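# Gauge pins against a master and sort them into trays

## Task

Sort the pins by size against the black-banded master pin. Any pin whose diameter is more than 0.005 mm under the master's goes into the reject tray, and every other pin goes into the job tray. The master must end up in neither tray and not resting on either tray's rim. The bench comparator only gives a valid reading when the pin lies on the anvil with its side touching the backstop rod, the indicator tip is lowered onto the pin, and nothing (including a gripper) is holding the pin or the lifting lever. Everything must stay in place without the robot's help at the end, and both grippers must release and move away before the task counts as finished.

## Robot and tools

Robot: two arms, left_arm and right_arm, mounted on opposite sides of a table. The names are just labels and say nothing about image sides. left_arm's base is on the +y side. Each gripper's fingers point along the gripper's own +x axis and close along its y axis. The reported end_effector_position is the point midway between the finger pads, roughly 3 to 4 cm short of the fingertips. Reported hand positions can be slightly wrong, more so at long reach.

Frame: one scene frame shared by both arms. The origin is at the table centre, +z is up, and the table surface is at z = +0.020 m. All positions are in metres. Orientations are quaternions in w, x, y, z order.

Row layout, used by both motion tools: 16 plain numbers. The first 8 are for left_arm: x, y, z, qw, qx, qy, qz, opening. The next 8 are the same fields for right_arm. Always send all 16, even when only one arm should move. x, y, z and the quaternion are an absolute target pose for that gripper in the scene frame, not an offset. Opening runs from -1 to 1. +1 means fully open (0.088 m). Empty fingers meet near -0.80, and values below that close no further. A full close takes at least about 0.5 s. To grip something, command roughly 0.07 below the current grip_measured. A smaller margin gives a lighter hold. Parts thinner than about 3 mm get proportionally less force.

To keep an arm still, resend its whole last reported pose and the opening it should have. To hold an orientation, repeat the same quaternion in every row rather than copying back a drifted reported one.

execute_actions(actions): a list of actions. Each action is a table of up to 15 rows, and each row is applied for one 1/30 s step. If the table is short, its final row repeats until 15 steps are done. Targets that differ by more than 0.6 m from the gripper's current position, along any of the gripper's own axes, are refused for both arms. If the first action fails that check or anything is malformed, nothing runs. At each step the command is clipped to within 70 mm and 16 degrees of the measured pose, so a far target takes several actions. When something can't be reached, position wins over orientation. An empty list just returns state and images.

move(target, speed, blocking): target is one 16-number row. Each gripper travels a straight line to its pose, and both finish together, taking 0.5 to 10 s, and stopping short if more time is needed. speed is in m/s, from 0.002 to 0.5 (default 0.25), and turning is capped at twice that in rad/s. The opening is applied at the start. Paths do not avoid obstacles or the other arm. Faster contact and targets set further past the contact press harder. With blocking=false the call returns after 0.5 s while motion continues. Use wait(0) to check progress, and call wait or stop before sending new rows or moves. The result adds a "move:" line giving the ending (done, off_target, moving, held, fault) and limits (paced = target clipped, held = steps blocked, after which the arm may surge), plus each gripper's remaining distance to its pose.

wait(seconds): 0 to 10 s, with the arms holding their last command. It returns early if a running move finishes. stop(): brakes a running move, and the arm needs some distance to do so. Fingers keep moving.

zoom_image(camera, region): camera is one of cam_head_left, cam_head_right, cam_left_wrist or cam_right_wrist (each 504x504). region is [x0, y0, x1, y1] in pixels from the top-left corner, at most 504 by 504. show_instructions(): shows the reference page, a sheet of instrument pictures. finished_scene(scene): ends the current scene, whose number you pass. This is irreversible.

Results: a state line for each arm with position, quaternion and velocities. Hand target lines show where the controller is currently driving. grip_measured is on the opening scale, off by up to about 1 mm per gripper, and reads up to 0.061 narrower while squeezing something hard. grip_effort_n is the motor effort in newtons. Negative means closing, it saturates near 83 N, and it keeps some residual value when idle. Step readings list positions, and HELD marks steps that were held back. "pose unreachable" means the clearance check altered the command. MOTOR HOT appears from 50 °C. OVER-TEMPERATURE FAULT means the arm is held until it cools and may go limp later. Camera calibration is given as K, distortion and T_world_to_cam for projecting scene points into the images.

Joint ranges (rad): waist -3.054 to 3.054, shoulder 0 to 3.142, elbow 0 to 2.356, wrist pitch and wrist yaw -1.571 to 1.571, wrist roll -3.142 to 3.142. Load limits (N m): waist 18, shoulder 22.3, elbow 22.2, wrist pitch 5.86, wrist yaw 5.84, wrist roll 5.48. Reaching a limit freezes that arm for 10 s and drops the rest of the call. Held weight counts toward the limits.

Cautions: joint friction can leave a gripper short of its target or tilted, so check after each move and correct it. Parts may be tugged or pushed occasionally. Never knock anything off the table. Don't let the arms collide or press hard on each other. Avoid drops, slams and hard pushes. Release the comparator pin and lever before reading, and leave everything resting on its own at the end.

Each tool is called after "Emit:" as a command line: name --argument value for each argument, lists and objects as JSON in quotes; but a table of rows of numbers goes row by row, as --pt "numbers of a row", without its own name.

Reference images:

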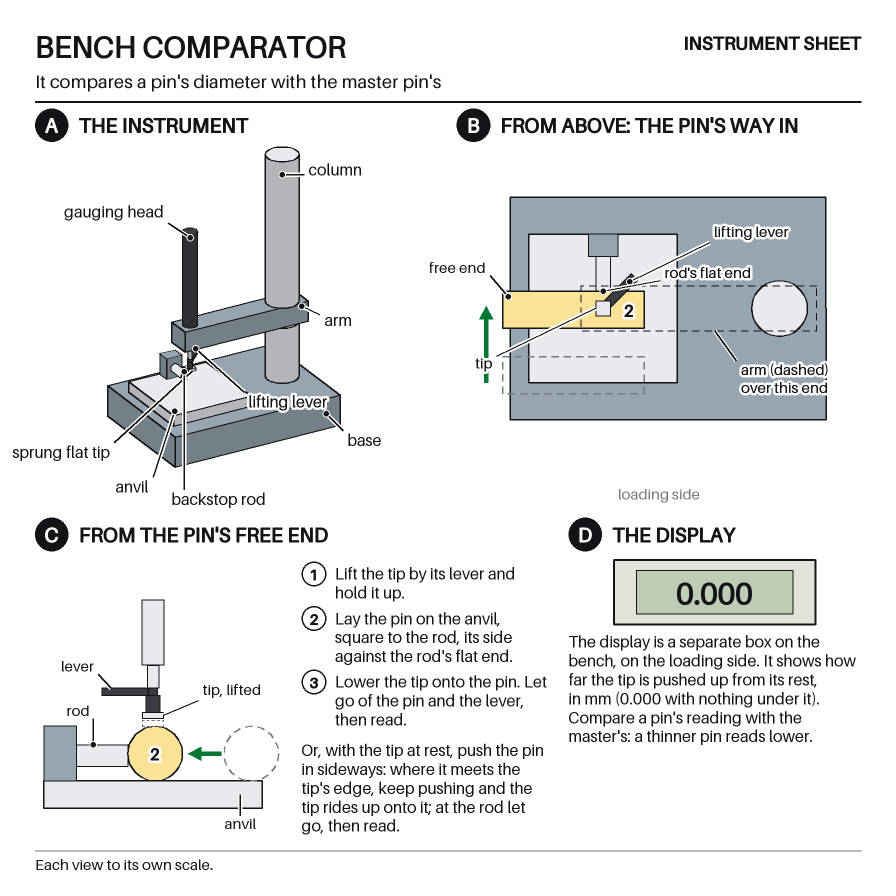

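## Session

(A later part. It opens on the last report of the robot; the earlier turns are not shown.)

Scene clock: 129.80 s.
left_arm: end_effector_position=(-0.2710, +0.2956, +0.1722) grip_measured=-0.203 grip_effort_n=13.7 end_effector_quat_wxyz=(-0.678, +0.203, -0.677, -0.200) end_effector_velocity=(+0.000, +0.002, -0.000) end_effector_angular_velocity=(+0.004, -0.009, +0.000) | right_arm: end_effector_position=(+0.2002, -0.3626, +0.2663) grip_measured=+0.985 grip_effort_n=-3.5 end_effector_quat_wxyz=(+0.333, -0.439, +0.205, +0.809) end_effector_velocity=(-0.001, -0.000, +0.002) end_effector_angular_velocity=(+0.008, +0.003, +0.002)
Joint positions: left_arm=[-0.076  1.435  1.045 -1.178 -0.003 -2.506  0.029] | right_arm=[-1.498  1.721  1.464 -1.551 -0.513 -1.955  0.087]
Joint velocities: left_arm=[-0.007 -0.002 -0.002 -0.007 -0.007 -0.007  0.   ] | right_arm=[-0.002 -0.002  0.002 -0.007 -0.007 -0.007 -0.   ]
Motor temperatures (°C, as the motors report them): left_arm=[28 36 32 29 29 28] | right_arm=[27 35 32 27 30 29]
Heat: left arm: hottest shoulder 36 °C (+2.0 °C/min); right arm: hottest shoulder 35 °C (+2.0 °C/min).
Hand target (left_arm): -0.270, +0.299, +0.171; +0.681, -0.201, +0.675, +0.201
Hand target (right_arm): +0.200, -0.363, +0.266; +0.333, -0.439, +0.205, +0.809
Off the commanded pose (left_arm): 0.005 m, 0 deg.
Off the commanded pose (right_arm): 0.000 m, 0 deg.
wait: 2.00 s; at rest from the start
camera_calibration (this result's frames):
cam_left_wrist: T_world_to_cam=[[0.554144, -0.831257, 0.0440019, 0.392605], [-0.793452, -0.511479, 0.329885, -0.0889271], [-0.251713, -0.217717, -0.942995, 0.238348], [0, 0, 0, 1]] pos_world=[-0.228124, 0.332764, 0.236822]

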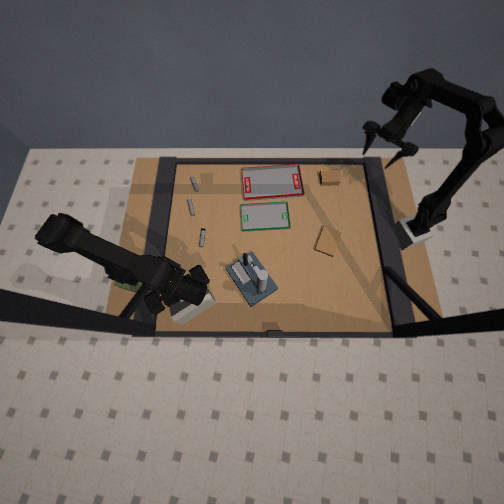

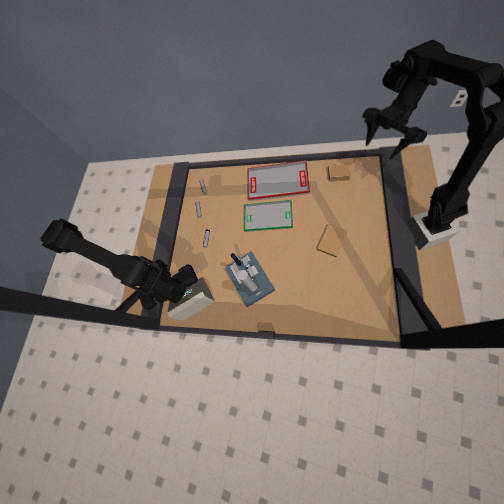

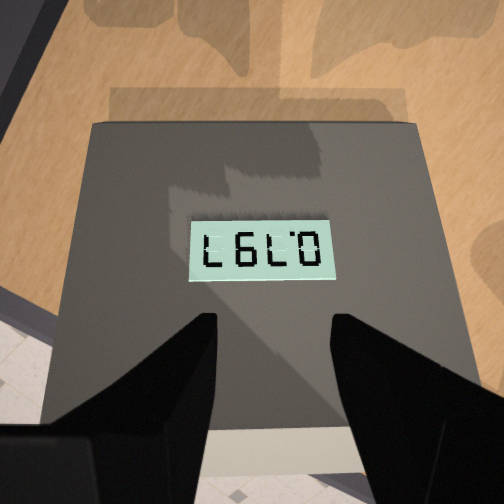

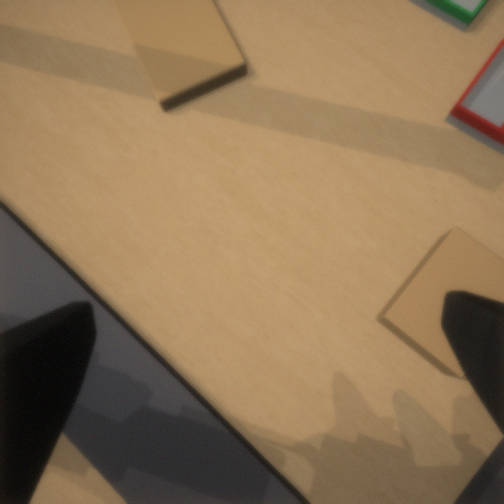

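Emit:
move --target '[-0.1255,0.1215,0.15,0.678,-0.201,0.678,0.201,-0.2, 0.2002,-0.3626,0.2663,0.333,-0.439,0.205,0.809,1]' --speed 0.2

Emit:
move --target '[-0.1255,0.1225,0.093,0.678,-0.201,0.678,0.201,-0.2, 0.2002,-0.3626,0.2663,0.333,-0.439,0.205,0.809,1]' --speed 0.05

Emit:
move --target '[-0.1255,0.1225,0.093,0.678,-0.201,0.678,0.201,-0.6, 0.2002,-0.3626,0.2663,0.333,-0.439,0.205,0.809,1]' --speed 0.05

Emit:
move --target '[-0.144,0.149,0.102,0.678,-0.201,0.678,0.201,-0.6, 0.2002,-0.3626,0.2663,0.333,-0.439,0.205,0.809,1]' --speed 0.04

Emit:
move --target '[-0.144,0.149,0.15,0.678,-0.201,0.678,0.201,-0.6, 0.2002,-0.3626,0.2663,0.333,-0.439,0.205,0.809,1]' --speed 0.08

Emit:
move --target '[0.0,0.2,0.15,0.5,-0.5,0.5,0.5,-0.6, 0.2002,-0.3626,0.2663,0.333,-0.439,0.205,0.809,1]' --speed 0.2

Emit:
move --target '[0.225,0.08,0.12,0.5,-0.5,0.5,0.5,-0.6, 0.2002,-0.3626,0.2663,0.333,-0.439,0.205,0.809,1]' --speed 0.15

Scene clock: 140.63 s.
left_arm: end_effector_position=(-0.1265, +0.1246, +0.1520) grip_measured=-0.203 grip_effort_n=13.3 end_effector_quat_wxyz=(-0.677, +0.203, -0.679, -0.198) end_effector_velocity=(-0.000, +0.004, -0.000) end_effector_angular_velocity=(+0.033, -0.002, +0.034) | right_arm: end_effector_position=(+0.2002, -0.3626, +0.2663) grip_measured=+0.985 grip_effort_n=-3.0 end_effector_quat_wxyz=(+0.333, -0.439, +0.205, +0.809) end_effector_velocity=(-0.002, +0.001, +0.002) end_effector_angular_velocity=(+0.008, +0.003, +0.007)
Joint positions: left_arm=[ 0.442  2.059  1.701 -1.206  0.003 -1.985  0.029] | right_arm=[-1.498  1.721  1.464 -1.551 -0.513 -1.955  0.087]
Joint velocities: left_arm=[-0.002  0.012  0.017 -0.037 -0.007 -0.037 -0.   ] | right_arm=[ 0.002 -0.002  0.002 -0.007 -0.007 -0.007 -0.   ]
Motor temperatures (°C, as the motors report them): left_arm=[28 35 32 29 29 28] | right_arm=[27 35 32 28 30 29]
Heat: left arm: hottest shoulder 35 °C (+1.0 °C/min); right arm: hottest shoulder 35 °C (+1.0 °C/min).
Hand target (left_arm): -0.125, +0.123, +0.149; +0.675, -0.201, +0.681, +0.201
Hand target (right_arm): +0.200, -0.363, +0.266; +0.333, -0.439, +0.205, +0.809
Off the commanded pose (left_arm): 0.004 m, 0 deg.
Off the commanded pose (right_arm): 0.000 m, 0 deg.
move: done
camera_calibration (this result's frames):
cam_left_wrist: T_world_to_cam=[[0.552066, -0.832608, 0.0445812, 0.17109], [-0.793592, -0.508289, 0.334446, -0.0560808], [-0.255802, -0.220016, -0.94136, 0.21795], [0, 0, 0, 1]] pos_world=[-0.0832059, 0.161898, 0.216298]

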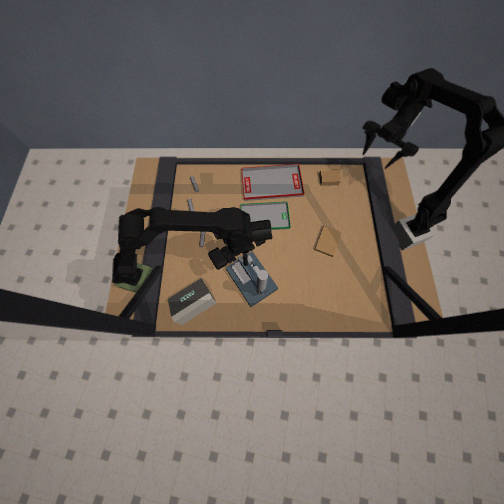

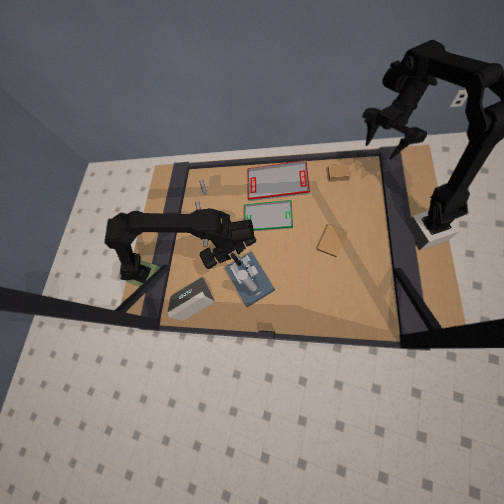

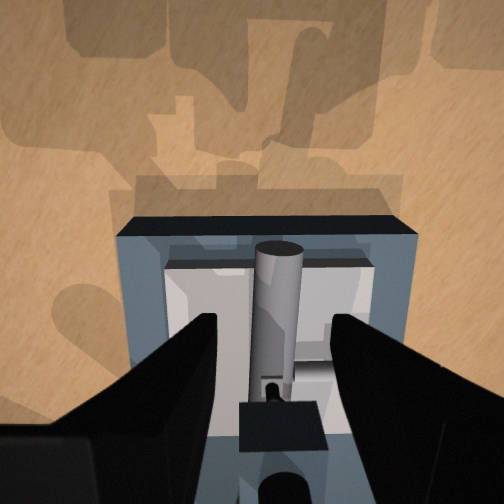

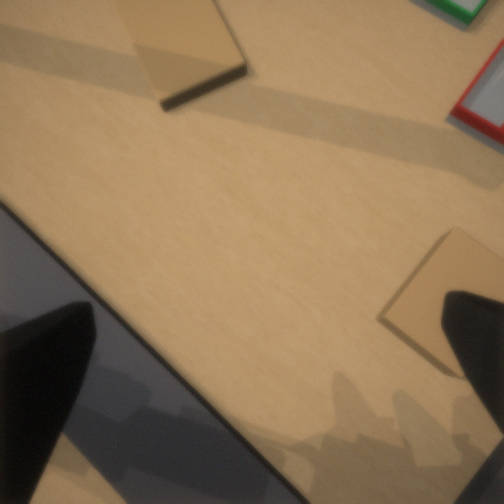

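Scene clock: 142.20 s.
left_arm: end_effector_position=(-0.1255, +0.1190, +0.1016) grip_measured=-0.203 grip_effort_n=13.3 end_effector_quat_wxyz=(-0.676, +0.209, -0.680, -0.192) end_effector_velocity=(-0.002, +0.000, +0.001) end_effector_angular_velocity=(+0.001, +0.008, +0.005) | right_arm: end_effector_position=(+0.2002, -0.3626, +0.2663) grip_measured=+0.985 grip_effort_n=-3.5 end_effector_quat_wxyz=(+0.333, -0.439, +0.205, +0.809) end_effector_velocity=(-0.001, -0.002, -0.000) end_effector_angular_velocity=(-0.001, -0.004, +0.018)
Joint positions: left_arm=[ 0.442  2.108  1.571 -1.011  0.003 -1.985  0.029] | right_arm=[-1.498  1.721  1.464 -1.551 -0.513 -1.955  0.087]
Joint velocities: left_arm=[-0.002 -0.002  0.002 -0.007  0.007 -0.007 -0.   ] | right_arm=[-0.002 -0.002 -0.002 -0.007  0.007 -0.022 -0.   ]
Motor temperatures (°C, as the motors report them): left_arm=[28 35 32 29 29 28] | right_arm=[27 35 32 28 30 29]
Heat: left arm: hottest shoulder 35 °C (+1.0 °C/min); right arm: hottest shoulder 35 °C (+1.0 °C/min).
Hand target (left_arm): -0.126, +0.123, +0.093; +0.678, -0.201, +0.678, +0.201
Hand target (right_arm): +0.200, -0.363, +0.266; +0.333, -0.439, +0.205, +0.809
Off the commanded pose (left_arm): 0.009 m, 1 deg.
Off the commanded pose (right_arm): 0.000 m, 0 deg.
move: off_target (left_arm)
camera_calibration (this result's frames):
cam_left_wrist: T_world_to_cam=[[0.551925, -0.831743, 0.0598566, 0.166457], [-0.794502, -0.502696, 0.34068, -0.0427717], [-0.253268, -0.235586, -0.938272, 0.171337], [0, 0, 0, 1]] pos_world=[-0.0824596, 0.157312, 0.165368]

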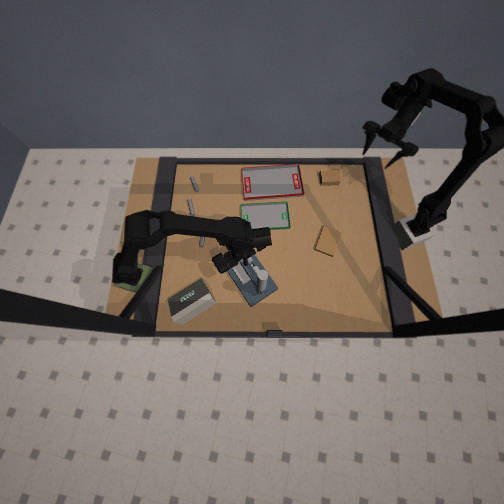

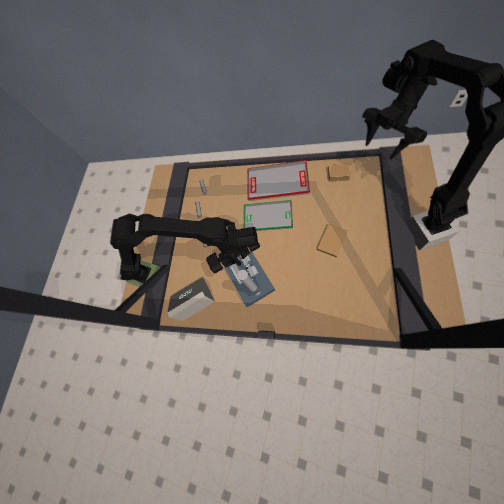

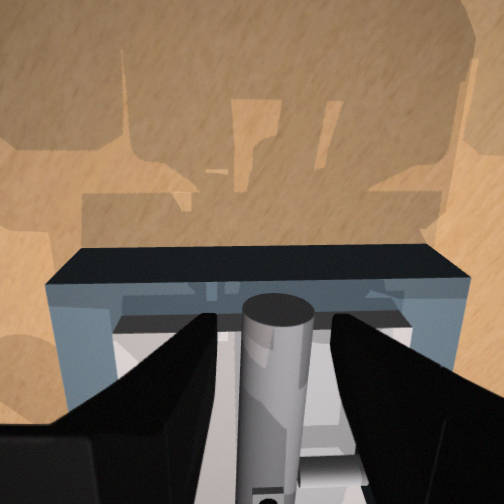

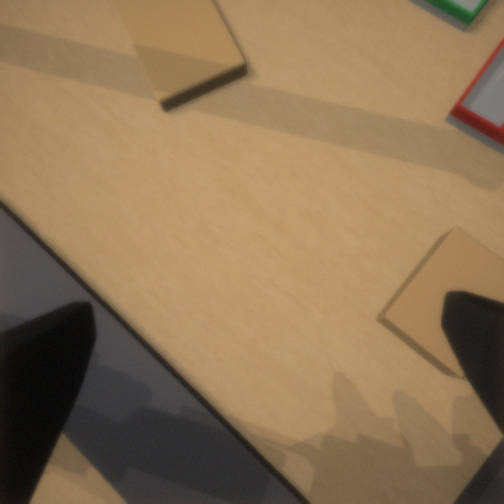

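Scene clock: 142.90 s.
left_arm: end_effector_position=(-0.1257, +0.1193, +0.1016) grip_measured=-0.517 grip_effort_n=-83.5 end_effector_quat_wxyz=(-0.676, +0.208, -0.680, -0.193) end_effector_velocity=(-0.000, +0.002, +0.002) end_effector_angular_velocity=(+0.004, -0.007, +0.005) | right_arm: end_effector_position=(+0.2002, -0.3626, +0.2663) grip_measured=+0.985 grip_effort_n=-3.0 end_effector_quat_wxyz=(+0.333, -0.439, +0.205, +0.809) end_effector_velocity=(-0.002, +0.001, -0.000) end_effector_angular_velocity=(+0.004, +0.011, +0.007)
Joint positions: left_arm=[ 0.442  2.108  1.571 -1.012  0.003 -1.985  0.014] | right_arm=[-1.498  1.721  1.464 -1.551 -0.513 -1.955  0.087]
Joint velocities: left_arm=[-0.002 -0.007 -0.002 -0.007 -0.007 -0.007  0.   ] | right_arm=[ 0.002  0.002 -0.002 -0.007 -0.007 -0.007 -0.   ]
Motor temperatures (°C, as the motors report them): left_arm=[28 35 32 29 29 28] | right_arm=[27 35 32 28 30 29]
Heat: left arm: hottest shoulder 35 °C (+1.0 °C/min); right arm: hottest shoulder 35 °C (+1.0 °C/min).
Hand target (left_arm): -0.126, +0.123, +0.093; +0.678, -0.201, +0.678, +0.201
Hand target (right_arm): +0.200, -0.363, +0.266; +0.333, -0.439, +0.205, +0.809
Off the commanded pose (left_arm): 0.009 m, 1 deg.
Off the commanded pose (right_arm): 0.000 m, 0 deg.
move: off_target (left_arm)
camera_calibration (this result's frames):
cam_left_wrist: T_world_to_cam=[[0.551622, -0.832042, 0.0584685, 0.166961], [-0.794611, -0.502906, 0.340117, -0.0427102], [-0.253588, -0.234076, -0.938564, 0.171159], [0, 0, 0, 1]] pos_world=[-0.0826339, 0.157504, 0.165408]

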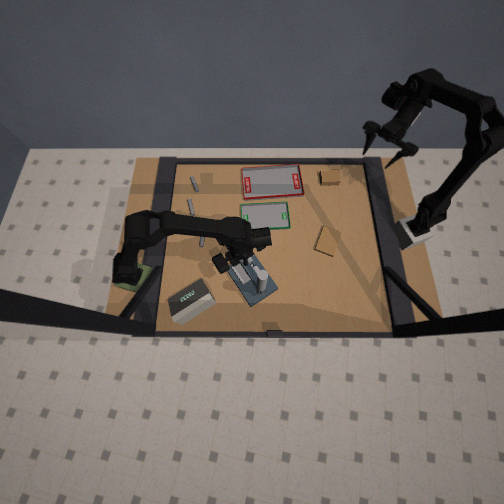

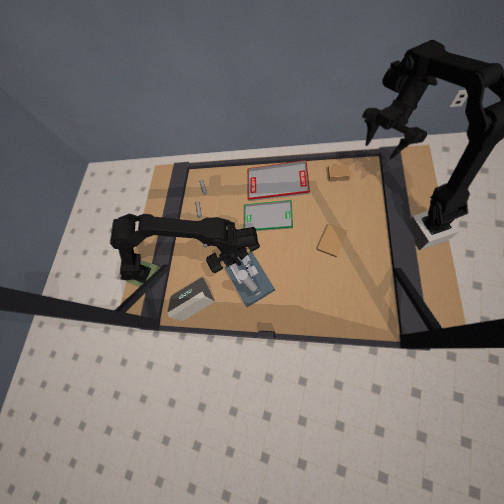

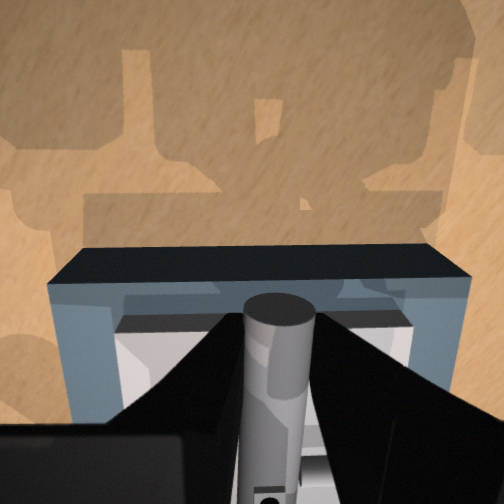

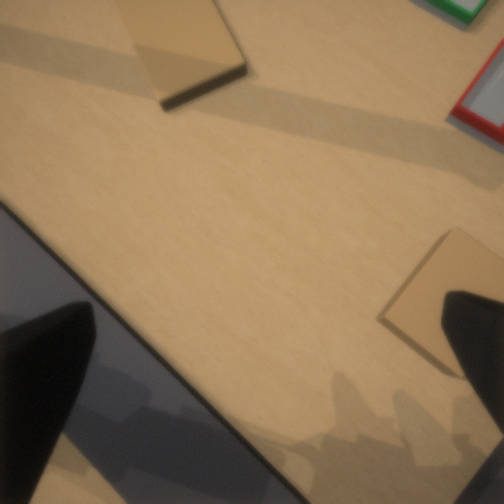

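Scene clock: 144.10 s.
left_arm: end_effector_position=(-0.1424, +0.1457, +0.1013) grip_measured=-0.517 grip_effort_n=-83.5 end_effector_quat_wxyz=(-0.677, +0.202, -0.679, -0.202) end_effector_velocity=(-0.001, +0.006, -0.001) end_effector_angular_velocity=(+0.018, -0.005, +0.005) | right_arm: end_effector_position=(+0.2002, -0.3626, +0.2663) grip_measured=+0.985 grip_effort_n=-3.5 end_effector_quat_wxyz=(+0.333, -0.439, +0.205, +0.809) end_effector_velocity=(-0.007, -0.001, +0.003) end_effector_angular_velocity=(+0.007, +0.040, -0.001)
Joint positions: left_arm=[ 0.409  2.02   1.437 -0.986  0.003 -2.022  0.014] | right_arm=[-1.498  1.721  1.464 -1.551 -0.513 -1.955  0.087]
Joint velocities: left_arm=[-0.002 -0.007 -0.017 -0.007 -0.007 -0.007 -0.   ] | right_arm=[-0.002 -0.002 -0.002 -0.037 -0.022 -0.007 -0.   ]
Motor temperatures (°C, as the motors report them): left_arm=[28 35 32 29 29 28] | right_arm=[27 35 32 28 30 29]
Heat: left arm: hottest shoulder 35 °C (+1.0 °C/min); right arm: hottest shoulder 35 °C (+1.0 °C/min).
Hand target (left_arm): -0.144, +0.149, +0.102; +0.678, -0.201, +0.678, +0.201
Hand target (right_arm): +0.200, -0.363, +0.266; +0.333, -0.439, +0.205, +0.809
Off the commanded pose (left_arm): 0.004 m, 0 deg.
Off the commanded pose (right_arm): 0.000 m, 0 deg.
move: done
camera_calibration (this result's frames):
cam_left_wrist: T_world_to_cam=[[0.555594, -0.83051, 0.0396033, 0.200447], [-0.791136, -0.513401, 0.332449, -0.0397706], [-0.25577, -0.216039, -0.942289, 0.170343], [0, 0, 0, 1]] pos_world=[-0.0992627, 0.182856, 0.165796]

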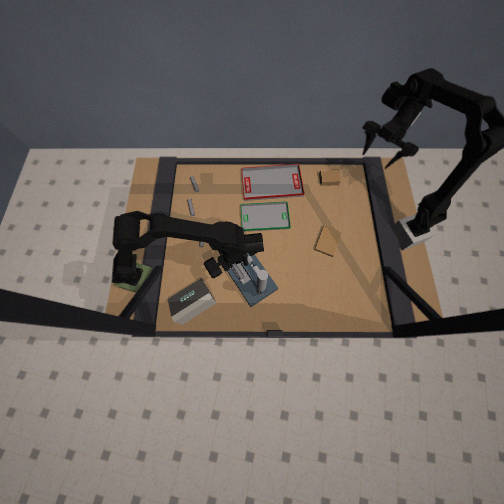

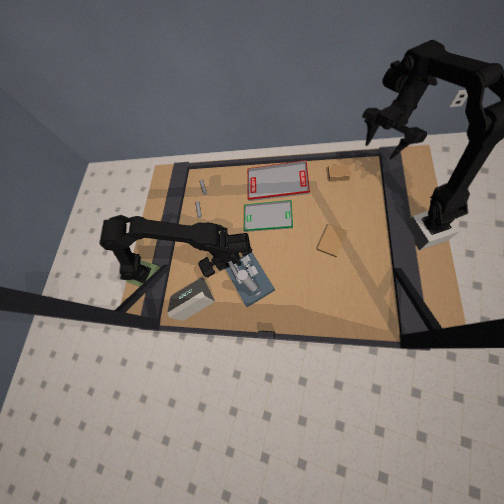

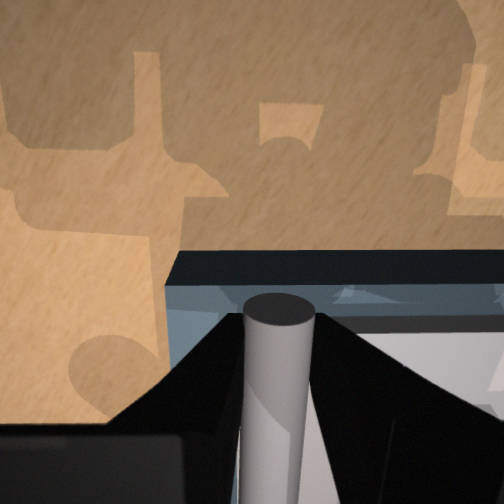

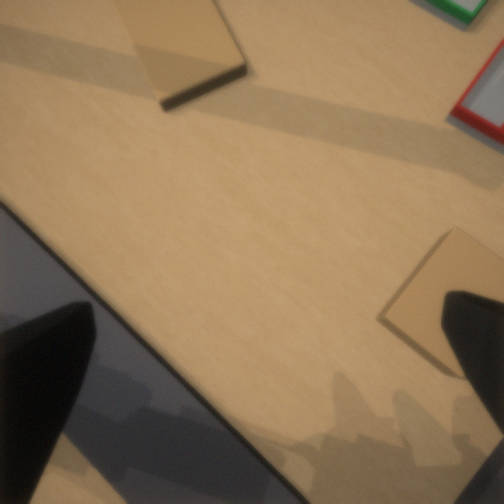

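Scene clock: 145.13 s.
left_arm: end_effector_position=(-0.1436, +0.1523, +0.1418) grip_measured=-0.517 grip_effort_n=-83.5 end_effector_quat_wxyz=(-0.678, +0.193, -0.677, -0.210) end_effector_velocity=(-0.002, -0.001, +0.003) end_effector_angular_velocity=(-0.003, +0.007, +0.005) | right_arm: end_effector_position=(+0.2002, -0.3626, +0.2663) grip_measured=+0.985 grip_effort_n=-2.6 end_effector_quat_wxyz=(+0.333, -0.439, +0.205, +0.809) end_effector_velocity=(-0.006, -0.000, +0.003) end_effector_angular_velocity=(+0.019, +0.021, +0.011)
Joint positions: left_arm=[ 0.408  1.975  1.538 -1.158  0.003 -2.022  0.014] | right_arm=[-1.498  1.721  1.464 -1.551 -0.513 -1.955  0.087]
Joint velocities: left_arm=[-0.002 -0.002  0.007 -0.007  0.007 -0.007  0.   ] | right_arm=[-0.002 -0.007 -0.007 -0.022 -0.022 -0.022 -0.   ]
Motor temperatures (°C, as the motors report them): left_arm=[28 35 32 29 29 28] | right_arm=[27 35 32 28 30 29]
Heat: left arm: hottest shoulder 35 °C (+1.0 °C/min); right arm: hottest shoulder 35 °C (+1.0 °C/min).
Hand target (left_arm): -0.144, +0.149, +0.150; +0.678, -0.201, +0.678, +0.201
Hand target (right_arm): +0.200, -0.363, +0.266; +0.333, -0.439, +0.205, +0.809
Off the commanded pose (left_arm): 0.009 m, 1 deg.
Off the commanded pose (right_arm): 0.000 m, 0 deg.
move: off_target (left_arm)
camera_calibration (this result's frames):
cam_left_wrist: T_world_to_cam=[[0.555052, -0.831647, 0.0167253, 0.208272], [-0.790465, -0.521093, 0.321912, -0.0479919], [-0.259002, -0.191898, -0.946622, 0.20612], [0, 0, 0, 1]] pos_world=[-0.100153, 0.187755, 0.207083]

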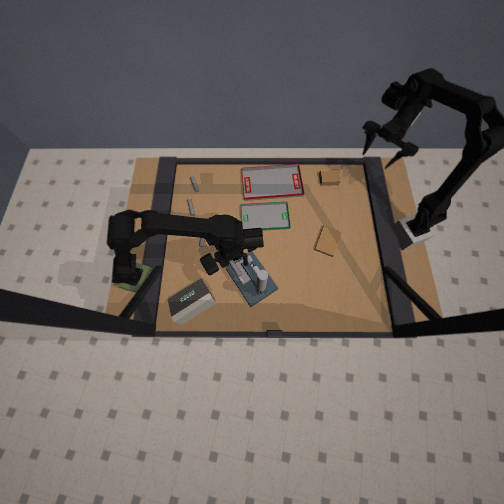

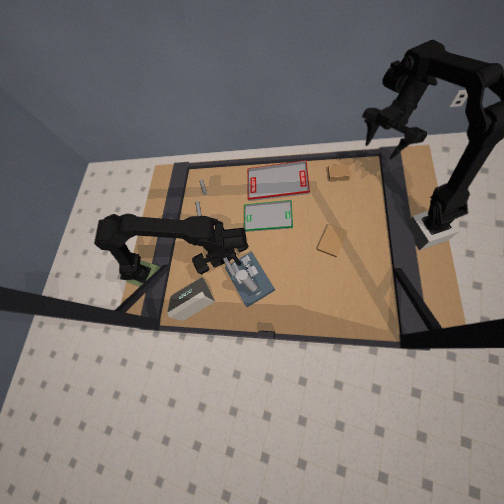

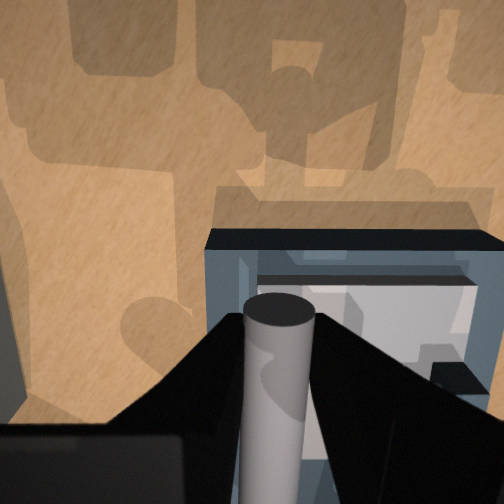

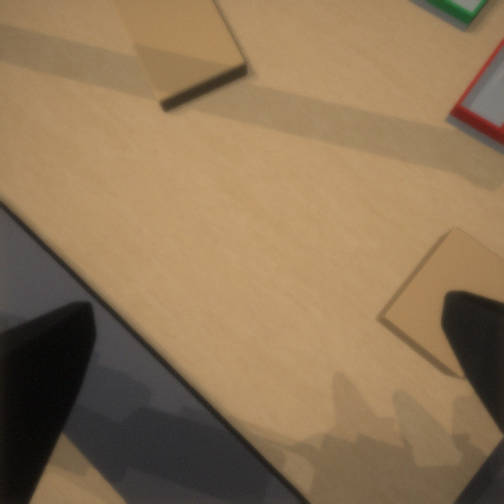

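Scene clock: 148.03 s.
left_arm: end_effector_position=(-0.0042, +0.2024, +0.1483) grip_measured=-0.517 grip_effort_n=-83.5 end_effector_quat_wxyz=(-0.500, +0.495, -0.504, -0.501) end_effector_velocity=(-0.001, -0.003, +0.001) end_effector_angular_velocity=(-0.014, +0.000, +0.005) | right_arm: end_effector_position=(+0.2002, -0.3626, +0.2663) grip_measured=+0.985 grip_effort_n=-3.5 end_effector_quat_wxyz=(+0.333, -0.439, +0.205, +0.809) end_effector_velocity=(-0.004, +0.003, +0.002) end_effector_angular_velocity=(+0.030, +0.023, -0.005)
Joint positions: left_arm=[ 0.819  1.947  1.525 -1.155  0.008 -2.596  0.014] | right_arm=[-1.498  1.721  1.464 -1.551 -0.513 -1.955  0.087]
Joint velocities: left_arm=[-0.002 -0.002  0.002  0.007  0.007 -0.007 -0.   ] | right_arm=[-0.002 -0.002 -0.007 -0.007 -0.037 -0.007 -0.   ]
Motor temperatures (°C, as the motors report them): left_arm=[28 36 32 29 29 28] | right_arm=[27 35 33 28 30 29]
Heat: left arm: hottest shoulder 36 °C (+2.0 °C/min); right arm: hottest shoulder 35 °C (+1.0 °C/min).
Hand target (left_arm): -0.001, +0.201, +0.150; +0.498, -0.500, +0.502, +0.500
Hand target (right_arm): +0.200, -0.363, +0.266; +0.333, -0.439, +0.205, +0.809
Off the commanded pose (left_arm): 0.005 m, 1 deg.
Off the commanded pose (right_arm): 0.000 m, 0 deg.
move: done
camera_calibration (this result's frames):
cam_left_wrist: T_world_to_cam=[[0.999554, 0.00248568, 0.0297694, 0.00357938], [-0.00742987, -0.944532, 0.328335, 0.174237], [0.0289343, -0.32841, -0.944092, 0.286371], [0, 0, 0, 1]] pos_world=[-0.0105692, 0.25861, 0.213046]

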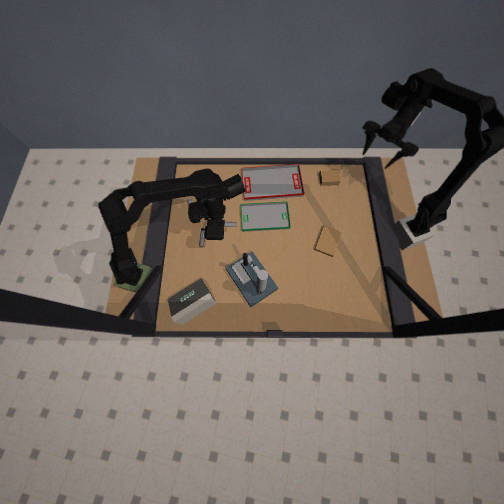

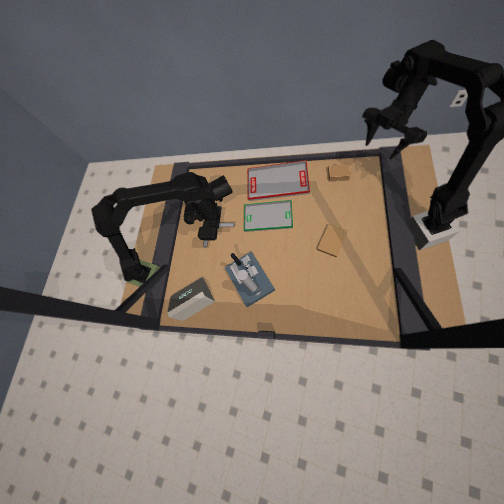

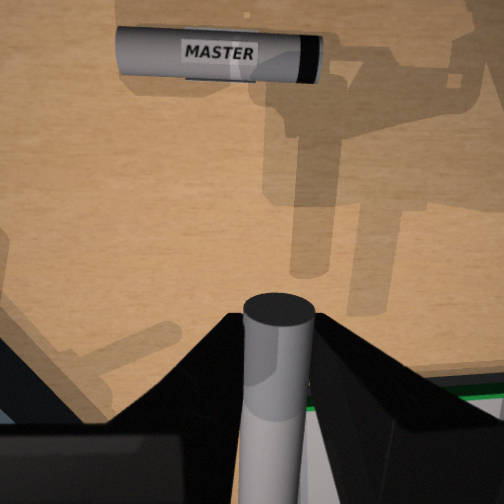

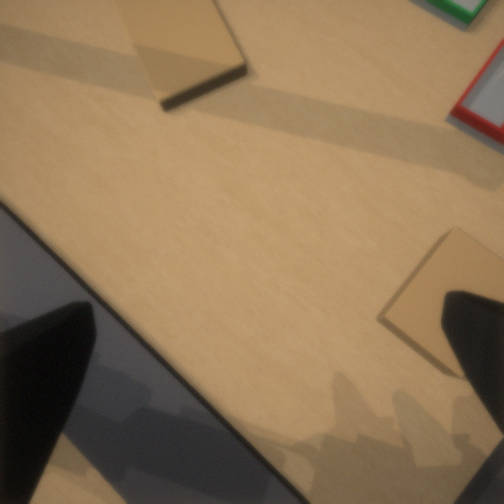

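Scene clock: 150.40 s.
left_arm: end_effector_position=(+0.2223, +0.0837, +0.1186) grip_measured=-0.517 grip_effort_n=-83.5 end_effector_quat_wxyz=(-0.478, +0.656, -0.491, -0.315) end_effector_velocity=(+0.003, -0.000, +0.003) end_effector_angular_velocity=(+0.002, -0.020, +0.014) | right_arm: end_effector_position=(+0.2002, -0.3626, +0.2663) grip_measured=+0.985 grip_effort_n=-2.6 end_effector_quat_wxyz=(+0.333, -0.439, +0.205, +0.809) end_effector_velocity=(-0.003, -0.004, -0.001) end_effector_angular_velocity=(-0.009, +0.013, +0.013)
Joint positions: left_arm=[ 1.045  2.571  2.339 -0.851  0.008 -2.381  0.014] | right_arm=[-1.498  1.721  1.464 -1.551 -0.513 -1.955  0.087]
Joint velocities: left_arm=[-0.002 -0.002  0.002  0.007 -0.022 -0.007 -0.   ] | right_arm=[-0.007  0.002 -0.002 -0.022  0.007 -0.022 -0.   ]
Motor temperatures (°C, as the motors report them): left_arm=[28 36 32 29 29 28] | right_arm=[27 35 33 28 30 29]
Heat: left arm: hottest shoulder 36 °C (+2.0 °C/min); right arm: hottest shoulder 35 °C (+1.0 °C/min).
Hand target (left_arm): +0.225, +0.082, +0.118; -0.479, +0.658, -0.490, -0.311
Hand target (right_arm): +0.200, -0.363, +0.266; +0.333, -0.439, +0.205, +0.809
Off the commanded pose (left_arm): 0.005 m, 28 deg; orientation clipped at the last step of the last action.
Off the commanded pose (right_arm): 0.000 m, 0 deg.
joint sent to its limit (left arm) — the command would take joint 3 (elbow) past its upper limit, so that joint was sent only as far as its limit.
move: off_target (left_arm); limits=paced
camera_calibration (this result's frames):
cam_left_wrist: T_world_to_cam=[[0.933337, 0.0826284, 0.349363, -0.251543], [-0.16187, -0.771757, 0.614971, 0.0593923], [0.320437, -0.630527, -0.706934, 0.145181], [0, 0, 0, 1]] pos_world=[0.197867, 0.158161, 0.153989]

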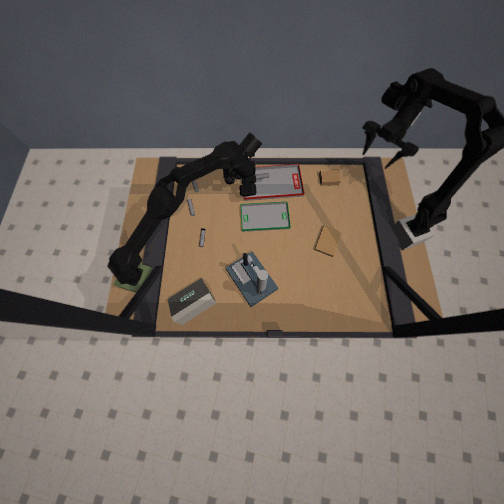

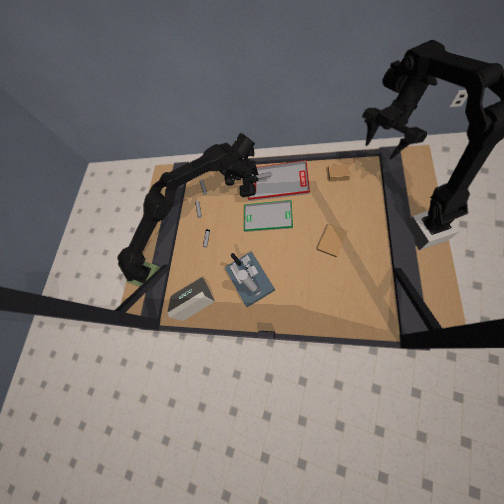

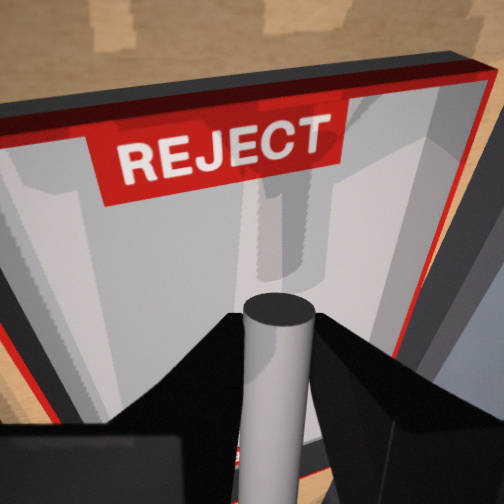

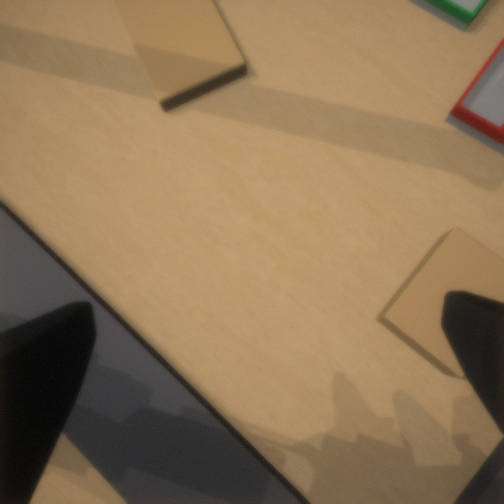

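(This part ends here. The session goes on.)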